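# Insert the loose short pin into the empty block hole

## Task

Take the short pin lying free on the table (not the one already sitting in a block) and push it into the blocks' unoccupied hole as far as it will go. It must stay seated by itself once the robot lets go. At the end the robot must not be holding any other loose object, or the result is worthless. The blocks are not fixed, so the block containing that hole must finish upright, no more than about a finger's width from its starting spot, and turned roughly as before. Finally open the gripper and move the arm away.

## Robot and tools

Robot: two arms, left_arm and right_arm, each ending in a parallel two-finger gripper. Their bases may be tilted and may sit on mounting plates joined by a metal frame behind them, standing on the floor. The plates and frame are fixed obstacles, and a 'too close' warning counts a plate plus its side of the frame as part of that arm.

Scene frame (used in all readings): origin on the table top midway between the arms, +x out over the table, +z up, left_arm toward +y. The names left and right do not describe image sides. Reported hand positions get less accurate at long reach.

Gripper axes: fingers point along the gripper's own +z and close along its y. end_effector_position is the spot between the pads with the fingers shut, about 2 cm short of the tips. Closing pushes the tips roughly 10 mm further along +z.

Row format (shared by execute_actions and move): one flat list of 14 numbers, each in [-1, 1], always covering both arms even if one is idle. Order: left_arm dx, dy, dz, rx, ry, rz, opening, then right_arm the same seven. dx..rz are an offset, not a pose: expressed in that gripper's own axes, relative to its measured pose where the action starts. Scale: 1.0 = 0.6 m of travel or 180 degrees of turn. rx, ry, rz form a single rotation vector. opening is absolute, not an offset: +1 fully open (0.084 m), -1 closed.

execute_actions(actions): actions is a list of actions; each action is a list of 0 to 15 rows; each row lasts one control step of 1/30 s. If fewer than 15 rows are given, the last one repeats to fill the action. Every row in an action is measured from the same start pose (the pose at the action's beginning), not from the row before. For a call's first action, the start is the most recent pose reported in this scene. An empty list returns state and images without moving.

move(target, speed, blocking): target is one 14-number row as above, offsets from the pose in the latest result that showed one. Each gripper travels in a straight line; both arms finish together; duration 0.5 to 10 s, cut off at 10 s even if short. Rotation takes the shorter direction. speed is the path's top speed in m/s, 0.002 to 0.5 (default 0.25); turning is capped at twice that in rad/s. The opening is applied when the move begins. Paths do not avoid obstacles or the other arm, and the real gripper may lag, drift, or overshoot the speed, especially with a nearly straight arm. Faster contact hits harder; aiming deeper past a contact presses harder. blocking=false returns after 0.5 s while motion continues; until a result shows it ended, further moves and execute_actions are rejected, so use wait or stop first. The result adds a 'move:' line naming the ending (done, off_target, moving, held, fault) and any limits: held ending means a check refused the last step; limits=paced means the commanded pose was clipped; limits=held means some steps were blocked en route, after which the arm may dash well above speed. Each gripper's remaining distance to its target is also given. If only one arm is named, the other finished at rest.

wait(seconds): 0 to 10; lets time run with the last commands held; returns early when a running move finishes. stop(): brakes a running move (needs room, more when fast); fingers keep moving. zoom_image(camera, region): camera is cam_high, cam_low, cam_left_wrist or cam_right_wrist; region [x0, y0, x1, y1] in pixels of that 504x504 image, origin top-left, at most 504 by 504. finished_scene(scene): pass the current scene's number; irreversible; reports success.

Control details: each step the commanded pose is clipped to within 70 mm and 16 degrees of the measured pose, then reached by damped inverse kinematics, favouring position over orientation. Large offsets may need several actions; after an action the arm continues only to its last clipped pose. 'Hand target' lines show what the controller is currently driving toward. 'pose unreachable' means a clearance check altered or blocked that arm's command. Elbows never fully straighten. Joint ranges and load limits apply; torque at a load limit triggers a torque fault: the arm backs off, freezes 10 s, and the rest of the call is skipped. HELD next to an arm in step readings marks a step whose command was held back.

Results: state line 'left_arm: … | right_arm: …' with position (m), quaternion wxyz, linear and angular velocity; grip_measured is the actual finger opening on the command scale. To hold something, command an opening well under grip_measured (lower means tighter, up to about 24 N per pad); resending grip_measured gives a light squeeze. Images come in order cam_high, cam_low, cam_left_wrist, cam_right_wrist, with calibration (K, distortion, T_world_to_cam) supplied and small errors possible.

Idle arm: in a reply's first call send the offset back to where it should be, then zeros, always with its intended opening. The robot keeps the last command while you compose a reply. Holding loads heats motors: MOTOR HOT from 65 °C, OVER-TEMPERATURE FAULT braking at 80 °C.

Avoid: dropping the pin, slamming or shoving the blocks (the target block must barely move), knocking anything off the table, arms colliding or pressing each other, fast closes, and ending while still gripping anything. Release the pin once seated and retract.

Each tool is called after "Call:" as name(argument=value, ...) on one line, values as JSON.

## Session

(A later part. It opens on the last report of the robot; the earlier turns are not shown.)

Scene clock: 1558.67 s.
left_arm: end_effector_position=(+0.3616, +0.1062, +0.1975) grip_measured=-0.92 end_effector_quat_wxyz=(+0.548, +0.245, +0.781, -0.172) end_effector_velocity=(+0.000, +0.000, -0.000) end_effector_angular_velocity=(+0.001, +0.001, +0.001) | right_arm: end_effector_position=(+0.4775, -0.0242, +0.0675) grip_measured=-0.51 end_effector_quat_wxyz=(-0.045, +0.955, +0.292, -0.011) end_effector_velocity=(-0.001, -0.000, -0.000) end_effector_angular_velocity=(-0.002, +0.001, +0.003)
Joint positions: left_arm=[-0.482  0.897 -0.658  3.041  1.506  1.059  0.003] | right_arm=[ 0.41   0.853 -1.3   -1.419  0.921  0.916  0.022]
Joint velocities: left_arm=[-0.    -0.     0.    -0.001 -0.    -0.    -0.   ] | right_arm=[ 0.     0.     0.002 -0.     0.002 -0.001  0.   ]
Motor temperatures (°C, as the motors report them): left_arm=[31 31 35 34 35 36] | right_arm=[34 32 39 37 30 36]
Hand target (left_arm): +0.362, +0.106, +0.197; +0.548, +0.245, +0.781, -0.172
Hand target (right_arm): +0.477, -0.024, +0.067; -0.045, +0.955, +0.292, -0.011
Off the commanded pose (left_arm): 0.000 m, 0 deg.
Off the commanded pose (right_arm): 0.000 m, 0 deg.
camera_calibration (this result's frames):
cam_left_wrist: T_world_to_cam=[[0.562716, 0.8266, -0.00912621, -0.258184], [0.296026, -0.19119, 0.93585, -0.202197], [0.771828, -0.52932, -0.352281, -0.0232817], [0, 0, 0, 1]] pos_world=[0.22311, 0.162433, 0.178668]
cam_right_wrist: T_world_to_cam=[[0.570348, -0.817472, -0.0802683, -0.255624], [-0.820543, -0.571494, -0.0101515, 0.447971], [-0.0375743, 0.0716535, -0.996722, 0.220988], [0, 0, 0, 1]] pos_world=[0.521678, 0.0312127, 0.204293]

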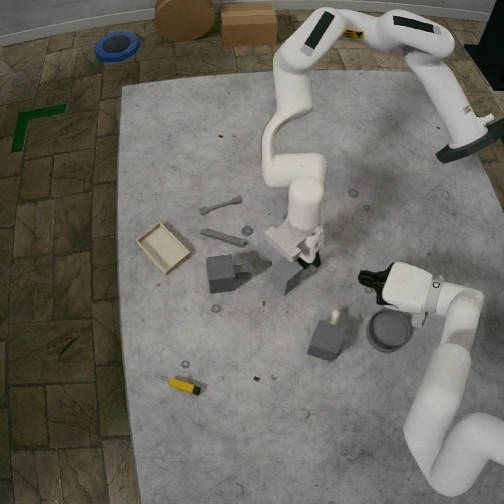

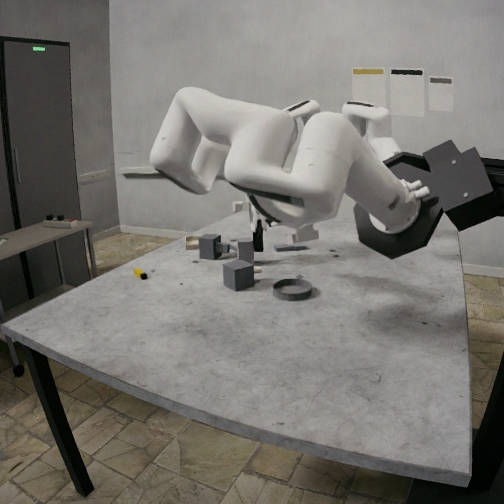

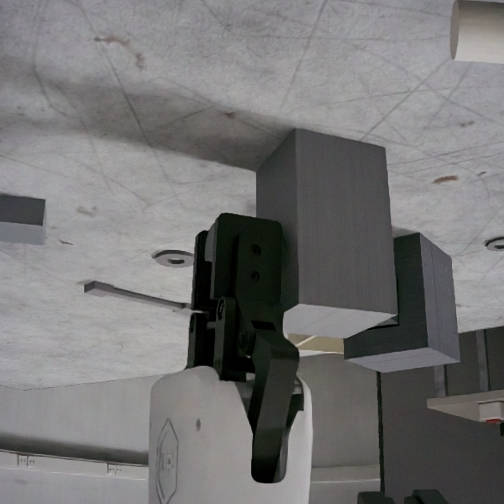

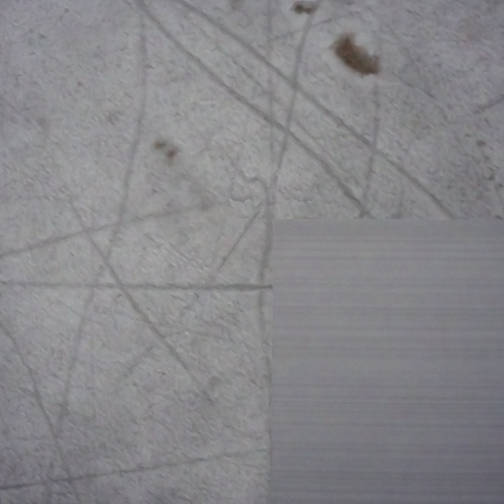

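Call:
execute_actions(actions=[[[0,0,0,0,0,0,-0.9,-0.0001,0,0.0001,0,0.0007,0,-1],[0,0,0,0,0,0,-0.9,-0.0002,0,0.0004,0,0.0024,0,-1],[0,0,0,0,0,0,-0.9,-0.0005,0,0.0008,0,0.0048,0,-1],[0,0,0,0,0,0,-0.9,-0.0007,0,0.0013,0,0.0077,0,-1],[0,0,0,0,0,0,-0.9,-0.0010,0,0.0018,0,0.0108,0,-1],[0,0,0,0,0,0,-0.9,-0.0013,0,0.0023,0,0.0139,0,-1],[0,0,0,0,0,0,-0.9,-0.0016,0,0.0028,0,0.0170,0,-1],[0,0,0,0,0,0,-0.9,-0.0019,0,0.0033,0,0.0201,0,-1],[0,0,0,0,0,0,-0.9,-0.0022,0,0.0038,0,0.0230,0,-1],[0,0,0,0,0,0,-0.9,-0.0024,0,0.0042,0,0.0254,0,-1],[0,0,0,0,0,0,-0.9,-0.0026,0,0.0045,0,0.0271,0,-1],[0,0,0,0,0,0,-0.9,-0.0027,0,0.0046,0,0.0278,0,-1]]])

Call:
wait(seconds=0.4)

Call:
zoom_image(camera="cam_left_wrist", region=[160, 190, 320, 350])

Scene clock: 1574.30 s.
left_arm: end_effector_position=(+0.3616, +0.1062, +0.1975) grip_measured=-0.92 end_effector_quat_wxyz=(+0.548, +0.245, +0.781, -0.172) end_effector_velocity=(+0.000, -0.000, +0.001) end_effector_angular_velocity=(-0.002, -0.002, -0.001) | right_arm: end_effector_position=(+0.4761, -0.0248, +0.0649) grip_measured=-0.51 end_effector_quat_wxyz=(-0.058, +0.955, +0.290, +0.030) end_effector_velocity=(+0.000, -0.000, -0.002) end_effector_angular_velocity=(+0.030, -0.059, -0.014)
Joint positions: left_arm=[-0.482  0.897 -0.658  3.041  1.506  1.059  0.003] | right_arm=[ 0.383  0.822 -1.236 -1.557  0.858  1.013  0.022]
Joint velocities: left_arm=[-0.    -0.001 -0.     0.003 -0.001 -0.     0.   ] | right_arm=[-0.017 -0.016  0.04  -0.117 -0.035  0.09   0.   ]
Motor temperatures (°C, as the motors report them): left_arm=[31 31 35 34 35 36] | right_arm=[34 32 39 37 30 36]
Hand target (left_arm): +0.362, +0.106, +0.197; +0.548, +0.245, +0.781, -0.172
Hand target (right_arm): +0.476, -0.025, +0.065; -0.058, +0.955, +0.290, +0.031
Off the commanded pose (left_arm): 0.000 m, 0 deg.
Off the commanded pose (right_arm): 0.000 m, 0 deg.
Step readings (end_effector_position):
0: left_arm (+0.3616, +0.1062, +0.1975) | right_arm (+0.4775, -0.0242, +0.0675)
1: left_arm (+0.3616, +0.1062, +0.1975) | right_arm (+0.4775, -0.0242, +0.0675)
2: left_arm (+0.3616, +0.1062, +0.1975) | right_arm (+0.4775, -0.0242, +0.0675)
4: left_arm (+0.3616, +0.1062, +0.1975) | right_arm (+0.4774, -0.0242, +0.0673)
8: left_arm (+0.3616, +0.1062, +0.1975) | right_arm (+0.4769, -0.0244, +0.0664)
15: end_effector_position above
camera_calibration (this result's frames):
cam_left_wrist: T_world_to_cam=[[0.562716, 0.8266, -0.00912619, -0.258184], [0.296026, -0.19119, 0.93585, -0.202197], [0.771828, -0.52932, -0.352281, -0.0232817], [0, 0, 0, 1]] pos_world=[0.22311, 0.162433, 0.178668]
cam_right_wrist: T_world_to_cam=[[0.569856, -0.817853, -0.0798835, -0.255302], [-0.82113, -0.562973, -0.0938478, 0.452343], [0.0317814, 0.119074, -0.992377, 0.18625], [0, 0, 0, 1]] pos_world=[0.510998, 0.0236803, 0.206887]

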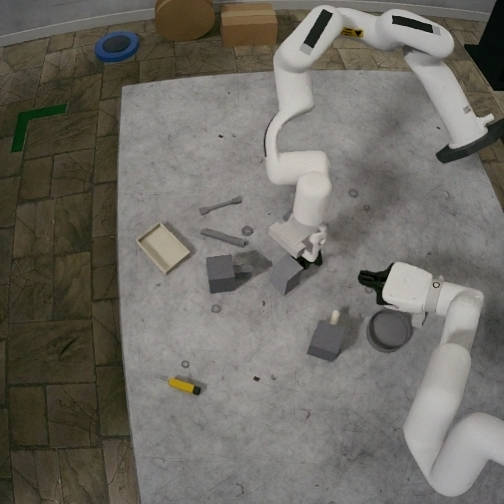

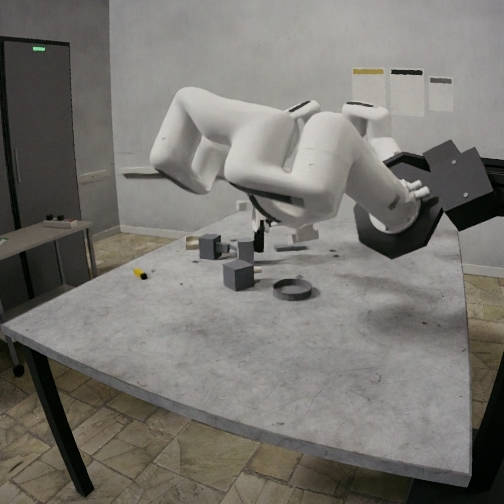

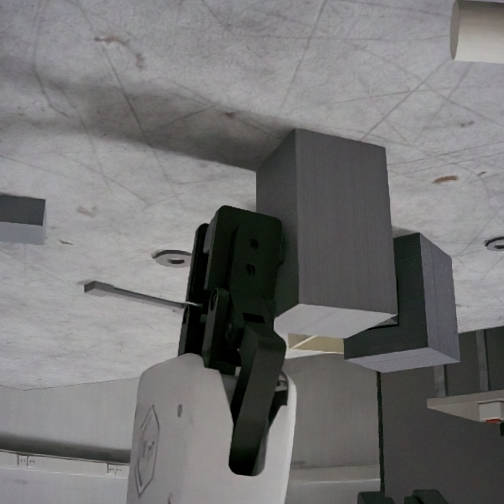

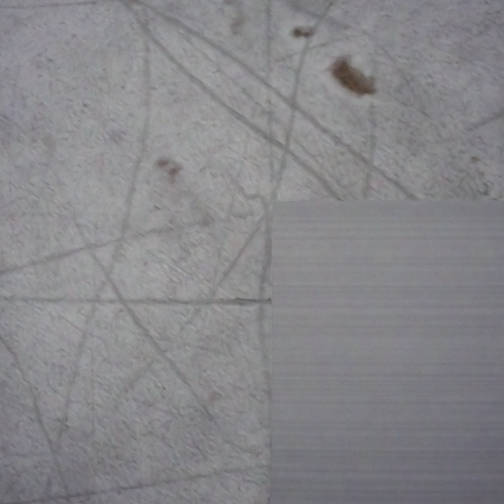

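Scene clock: 1574.70 s.
left_arm: end_effector_position=(+0.3616, +0.1062, +0.1975) grip_measured=-0.92 end_effector_quat_wxyz=(+0.548, +0.245, +0.781, -0.172) end_effector_velocity=(-0.000, +0.000, -0.000) end_effector_angular_velocity=(+0.000, +0.000, +0.000) | right_arm: end_effector_position=(+0.4760, -0.0248, +0.0647) grip_measured=-0.51 end_effector_quat_wxyz=(-0.058, +0.955, +0.290, +0.031) end_effector_velocity=(+0.000, +0.000, +0.000) end_effector_angular_velocity=(+0.002, -0.001, -0.001)
Joint positions: left_arm=[-0.482  0.897 -0.658  3.041  1.506  1.059  0.003] | right_arm=[ 0.383  0.821 -1.234 -1.563  0.857  1.018  0.022]
Joint velocities: left_arm=[ 0.  0.  0.  0.  0.  0. -0.] | right_arm=[-0.     0.    -0.    -0.002 -0.001  0.002 -0.   ]
Motor temperatures (°C, as the motors report them): left_arm=[31 31 35 34 35 36] | right_arm=[34 32 39 37 30 36]
Hand target (left_arm): +0.362, +0.106, +0.197; +0.548, +0.245, +0.781, -0.172
Hand target (right_arm): +0.476, -0.025, +0.065; -0.058, +0.955, +0.290, +0.031
Off the commanded pose (left_arm): 0.000 m, 0 deg.
Off the commanded pose (right_arm): 0.000 m, 0 deg.
wait: 0.40 s; at rest by 0.17 s
camera_calibration (this result's frames):
cam_left_wrist: T_world_to_cam=[[0.562716, 0.8266, -0.00912622, -0.258184], [0.296026, -0.19119, 0.93585, -0.202197], [0.771828, -0.529319, -0.352281, -0.0232818], [0, 0, 0, 1]] pos_world=[0.22311, 0.162433, 0.178668]
cam_right_wrist: T_world_to_cam=[[0.569405, -0.818232, -0.0792044, -0.255098], [-0.821319, -0.562166, -0.0969759, 0.45262], [0.0348228, 0.120271, -0.99213, 0.184685], [0, 0, 0, 1]] pos_world=[0.510569, 0.0235062, 0.20692]

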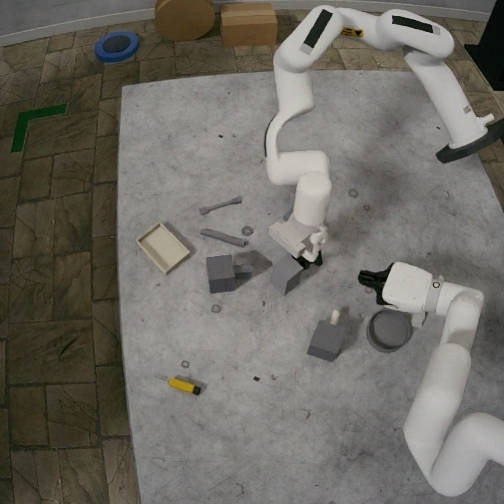

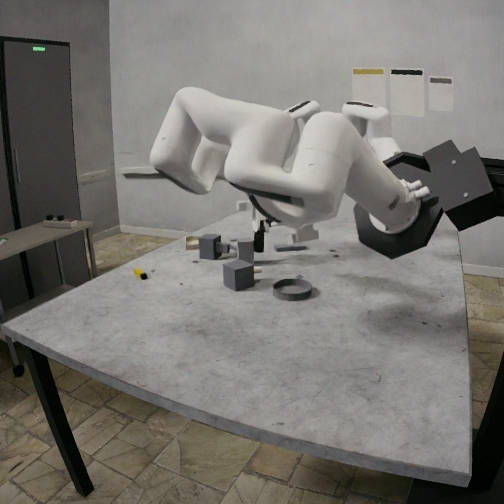

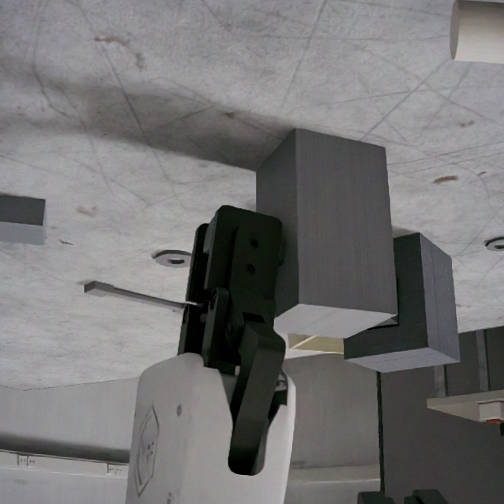

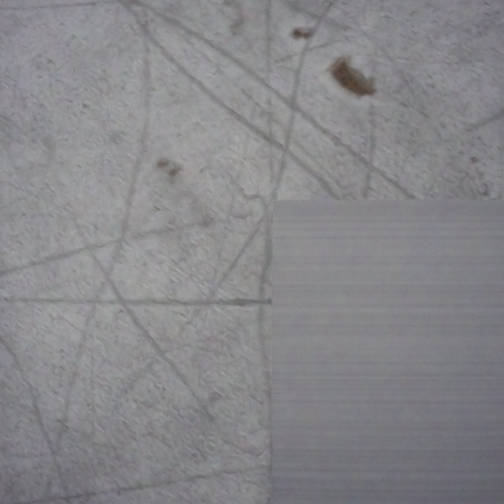

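Region (160, 190, 320, 350) of cam_left_wrist's 504x504 image, scaled by 3.150, with more detail than that image has.

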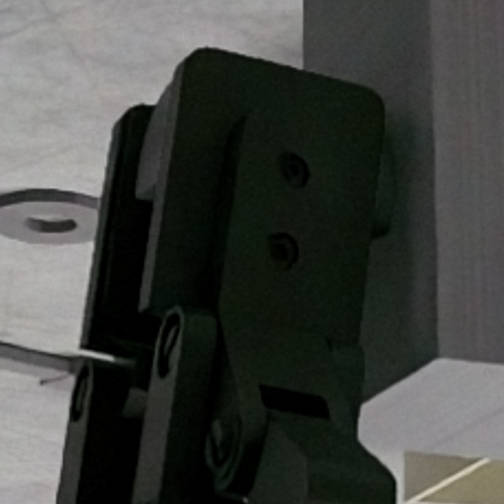

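Call:
execute_actions(actions=[[[0,0,0,0,0,0,-0.9,0,0,0,0,0,0,-0.6],[0,0,0,0,0,0,-0.9,0,0,0,0,0,0,-0.55],[0,0,0,0,0,0,-0.9,0,0,0,0,0,0,-0.52],[0,0,0,0,0,0,-0.9,0,0,0,0,0,0,-0.50],[0,0,0,0,0,0,-0.9,0,0,0,0,0,0,-0.485],[0,0,0,0,0,0,-0.9,0,0,0,0,0,0,-0.47],[0,0,0,0,0,0,-0.9,0,0,0,0,0,0,-0.46],[0,0,0,0,0,0,-0.9,0,0,0,0,0,0,-0.445],[0,0,0,0,0,0,-0.9,0,0,0,0,0,0,-0.42],[0,0,0,0,0,0,-0.9,0,0,0,0,0,0,-0.39],[0,0,0,0,0,0,-0.9,0,0,0,0,0,0,-0.35],[0,0,0,0,0,0,-0.9,0,0,0,0,0,0,-0.31],[0,0,0,0,0,0,-0.9,0,0,0,0,0,0,-0.27],[0,0,0,0,0,0,-0.9,0,0,0,0,0,0,-0.23],[0,0,0,0,0,0,-0.9,0,0,0,0,0,0,-0.2]]])

Call:
move(target=[0,0,-0.08,0,0,0,-0.9,-0.13,0,-0.24,0,0,0,-0.1], speed=0.3)

Scene clock: 1589.77 s.
left_arm: end_effector_position=(+0.3616, +0.1062, +0.1975) grip_measured=-0.92 end_effector_quat_wxyz=(+0.548, +0.245, +0.781, -0.172) end_effector_velocity=(-0.001, -0.000, +0.000) end_effector_angular_velocity=(-0.001, -0.001, -0.002) | right_arm: end_effector_position=(+0.4763, -0.0247, +0.0649) grip_measured=-0.26 end_effector_quat_wxyz=(-0.058, +0.955, +0.289, +0.031) end_effector_velocity=(-0.003, -0.000, -0.001) end_effector_angular_velocity=(-0.002, +0.004, +0.003)
Joint positions: left_arm=[-0.482  0.897 -0.658  3.041  1.506  1.059  0.003] | right_arm=[ 0.383  0.821 -1.234 -1.563  0.857  1.018  0.033]
Joint velocities: left_arm=[-0.001  0.     0.001  0.002 -0.    -0.    -0.   ] | right_arm=[-0.001  0.002  0.003  0.001  0.001  0.     0.046]
Motor temperatures (°C, as the motors report them): left_arm=[31 31 35 34 35 36] | right_arm=[34 32 39 37 30 36]
Hand target (left_arm): +0.362, +0.106, +0.197; +0.548, +0.245, +0.781, -0.172
Hand target (right_arm): +0.476, -0.025, +0.065; -0.058, +0.955, +0.290, +0.031
Off the commanded pose (left_arm): 0.000 m, 0 deg.
Off the commanded pose (right_arm): 0.000 m, 0 deg.
Step readings (end_effector_position):
0: left_arm (+0.3616, +0.1062, +0.1975) | right_arm (+0.4761, -0.0248, +0.0647)
1: left_arm (+0.3616, +0.1062, +0.1975) | right_arm (+0.4761, -0.0248, +0.0647)
2: left_arm (+0.3616, +0.1062, +0.1975) | right_arm (+0.4761, -0.0248, +0.0647)
4: left_arm (+0.3616, +0.1062, +0.1975) | right_arm (+0.4761, -0.0248, +0.0647)
8: left_arm (+0.3616, +0.1062, +0.1975) | right_arm (+0.4767, -0.0247, +0.0650)
15: end_effector_position above
camera_calibration (this result's frames):
cam_left_wrist: T_world_to_cam=[[0.562716, 0.8266, -0.00912625, -0.258184], [0.296026, -0.19119, 0.93585, -0.202197], [0.771828, -0.529319, -0.352281, -0.0232818], [0, 0, 0, 1]] pos_world=[0.22311, 0.162433, 0.178668]
cam_right_wrist: T_world_to_cam=[[0.569251, -0.818347, -0.0791294, -0.255152], [-0.821405, -0.561953, -0.0974783, 0.452957], [0.0353041, 0.120487, -0.992087, 0.1846], [0, 0, 0, 1]] pos_world=[0.51079, 0.0234961, 0.207102]

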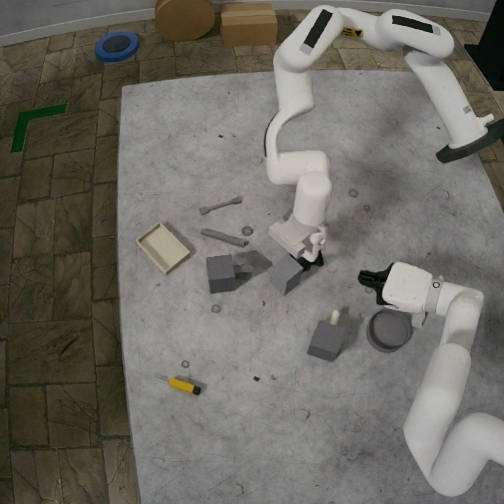

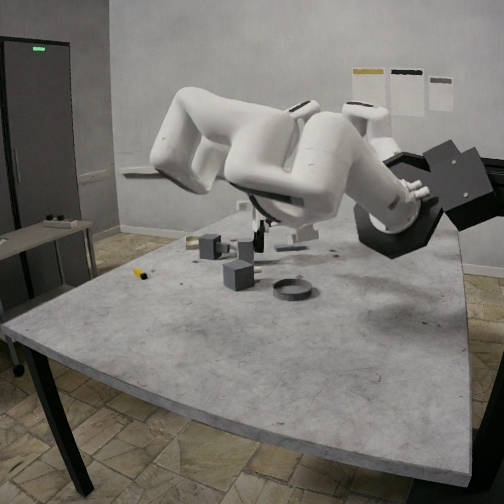

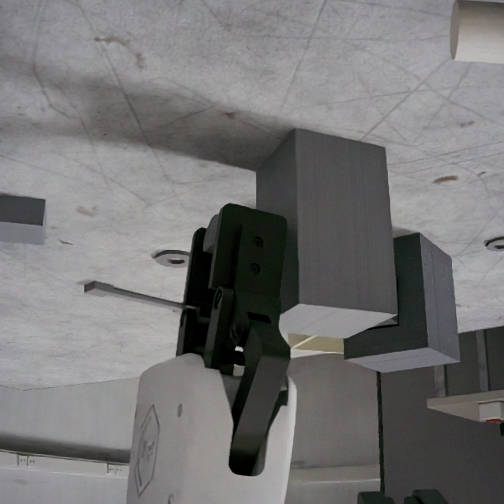

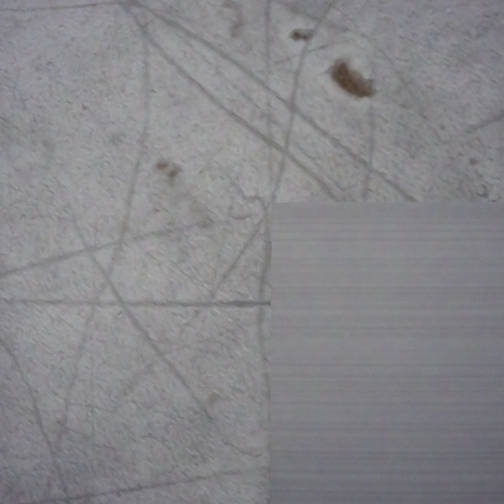

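Scene clock: 1590.83 s.
left_arm: end_effector_position=(+0.3247, +0.1322, +0.2137) grip_measured=-0.92 end_effector_quat_wxyz=(+0.549, +0.245, +0.781, -0.172) end_effector_velocity=(-0.001, +0.000, +0.000) end_effector_angular_velocity=(+0.001, +0.000, -0.001) | right_arm: end_effector_position=(+0.4078, -0.0867, +0.1996) grip_measured=-0.11 end_effector_quat_wxyz=(-0.057, +0.955, +0.290, +0.031) end_effector_velocity=(+0.001, -0.000, +0.002) end_effector_angular_velocity=(+0.000, -0.003, -0.001)
Joint positions: left_arm=[-0.512  0.851 -0.502  3.013  1.615  1.038  0.003] | right_arm=[ 0.616  0.361 -0.759 -1.369  0.948  1.049  0.039]
Joint velocities: left_arm=[-0.001 -0.     0.002 -0.001  0.001 -0.     0.   ] | right_arm=[ 0.003 -0.005  0.001  0.002  0.002 -0.002 -0.   ]
Motor temperatures (°C, as the motors report them): left_arm=[31 31 35 34 35 36] | right_arm=[34 32 39 37 30 36]
Hand target (left_arm): +0.325, +0.132, +0.214; +0.549, +0.245, +0.781, -0.172
Hand target (right_arm): +0.408, -0.087, +0.200; -0.057, +0.955, +0.289, +0.032
Off the commanded pose (left_arm): 0.000 m, 0 deg.
Off the commanded pose (right_arm): 0.001 m, 0 deg.
move: done
camera_calibration (this result's frames):
cam_left_wrist: T_world_to_cam=[[0.562567, 0.826705, -0.00880103, -0.258794], [0.295732, -0.19128, 0.935924, -0.201413], [0.77205, -0.529123, -0.352091, 0.0244624], [0, 0, 0, 1]] pos_world=[0.186267, 0.188364, 0.194842]
cam_right_wrist: T_world_to_cam=[[0.569457, -0.818295, -0.0781826, -0.256531], [-0.821273, -0.562303, -0.0965677, 0.374751], [0.0350585, 0.1192, -0.992251, 0.328161], [0, 0, 0, 1]] pos_world=[0.442352, -0.0383109, 0.341751]

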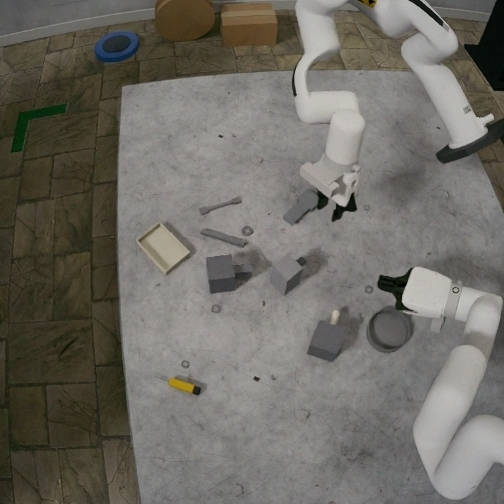

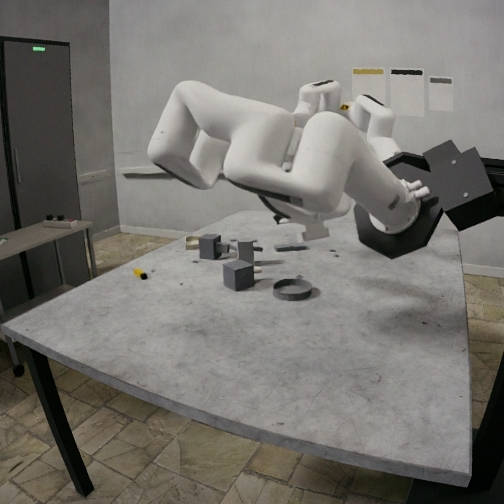

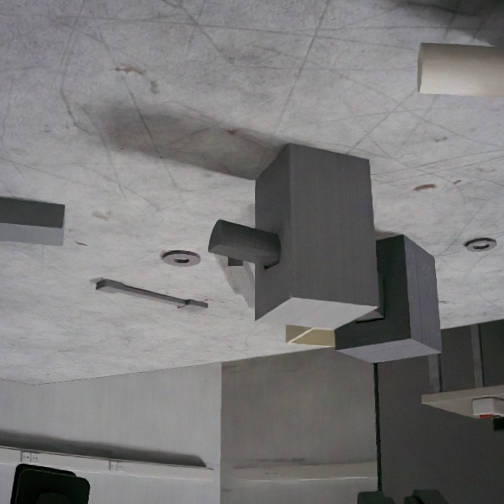

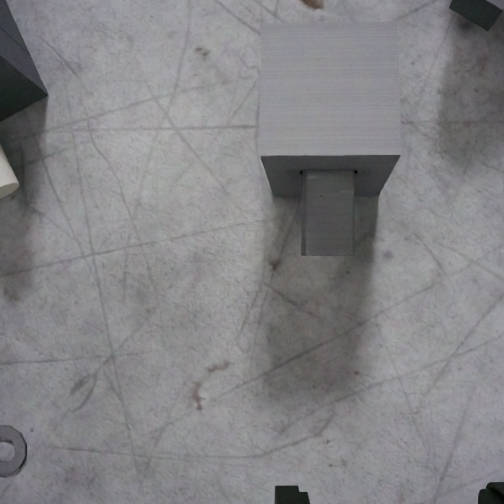

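Call:
zoom_image(camera="cam_left_wrist", region=[195, 205, 305, 285])

Call:
zoom_image(camera="cam_right_wrist", region=[240, 10, 420, 270])

Region (195, 205, 305, 285) of cam_left_wrist's 504x504 image, scaled by 4.582, with more detail than that image has; it fills the top 367 rows of this view, and the rest is white.

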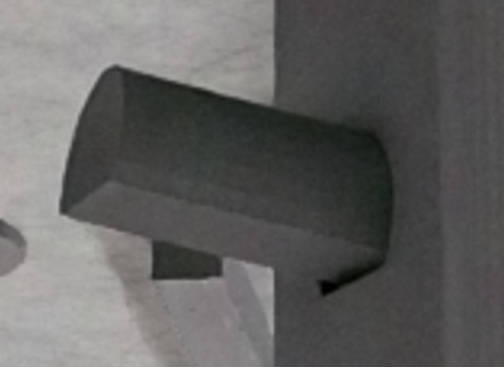

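Region (240, 10, 420, 270) of cam_right_wrist's 504x504 image, scaled by 1.938, with more detail than that image has; it fills the left 349 columns of this view, and the rest is white.

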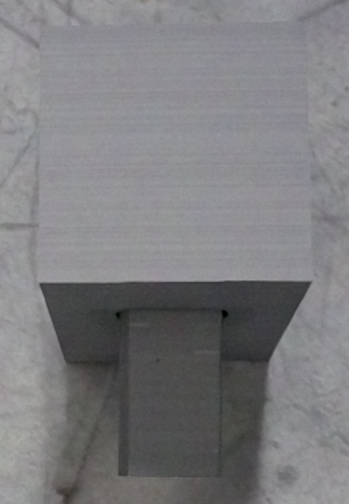

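Call:
finished_scene(scene=2)

The scene is finished: the task was done.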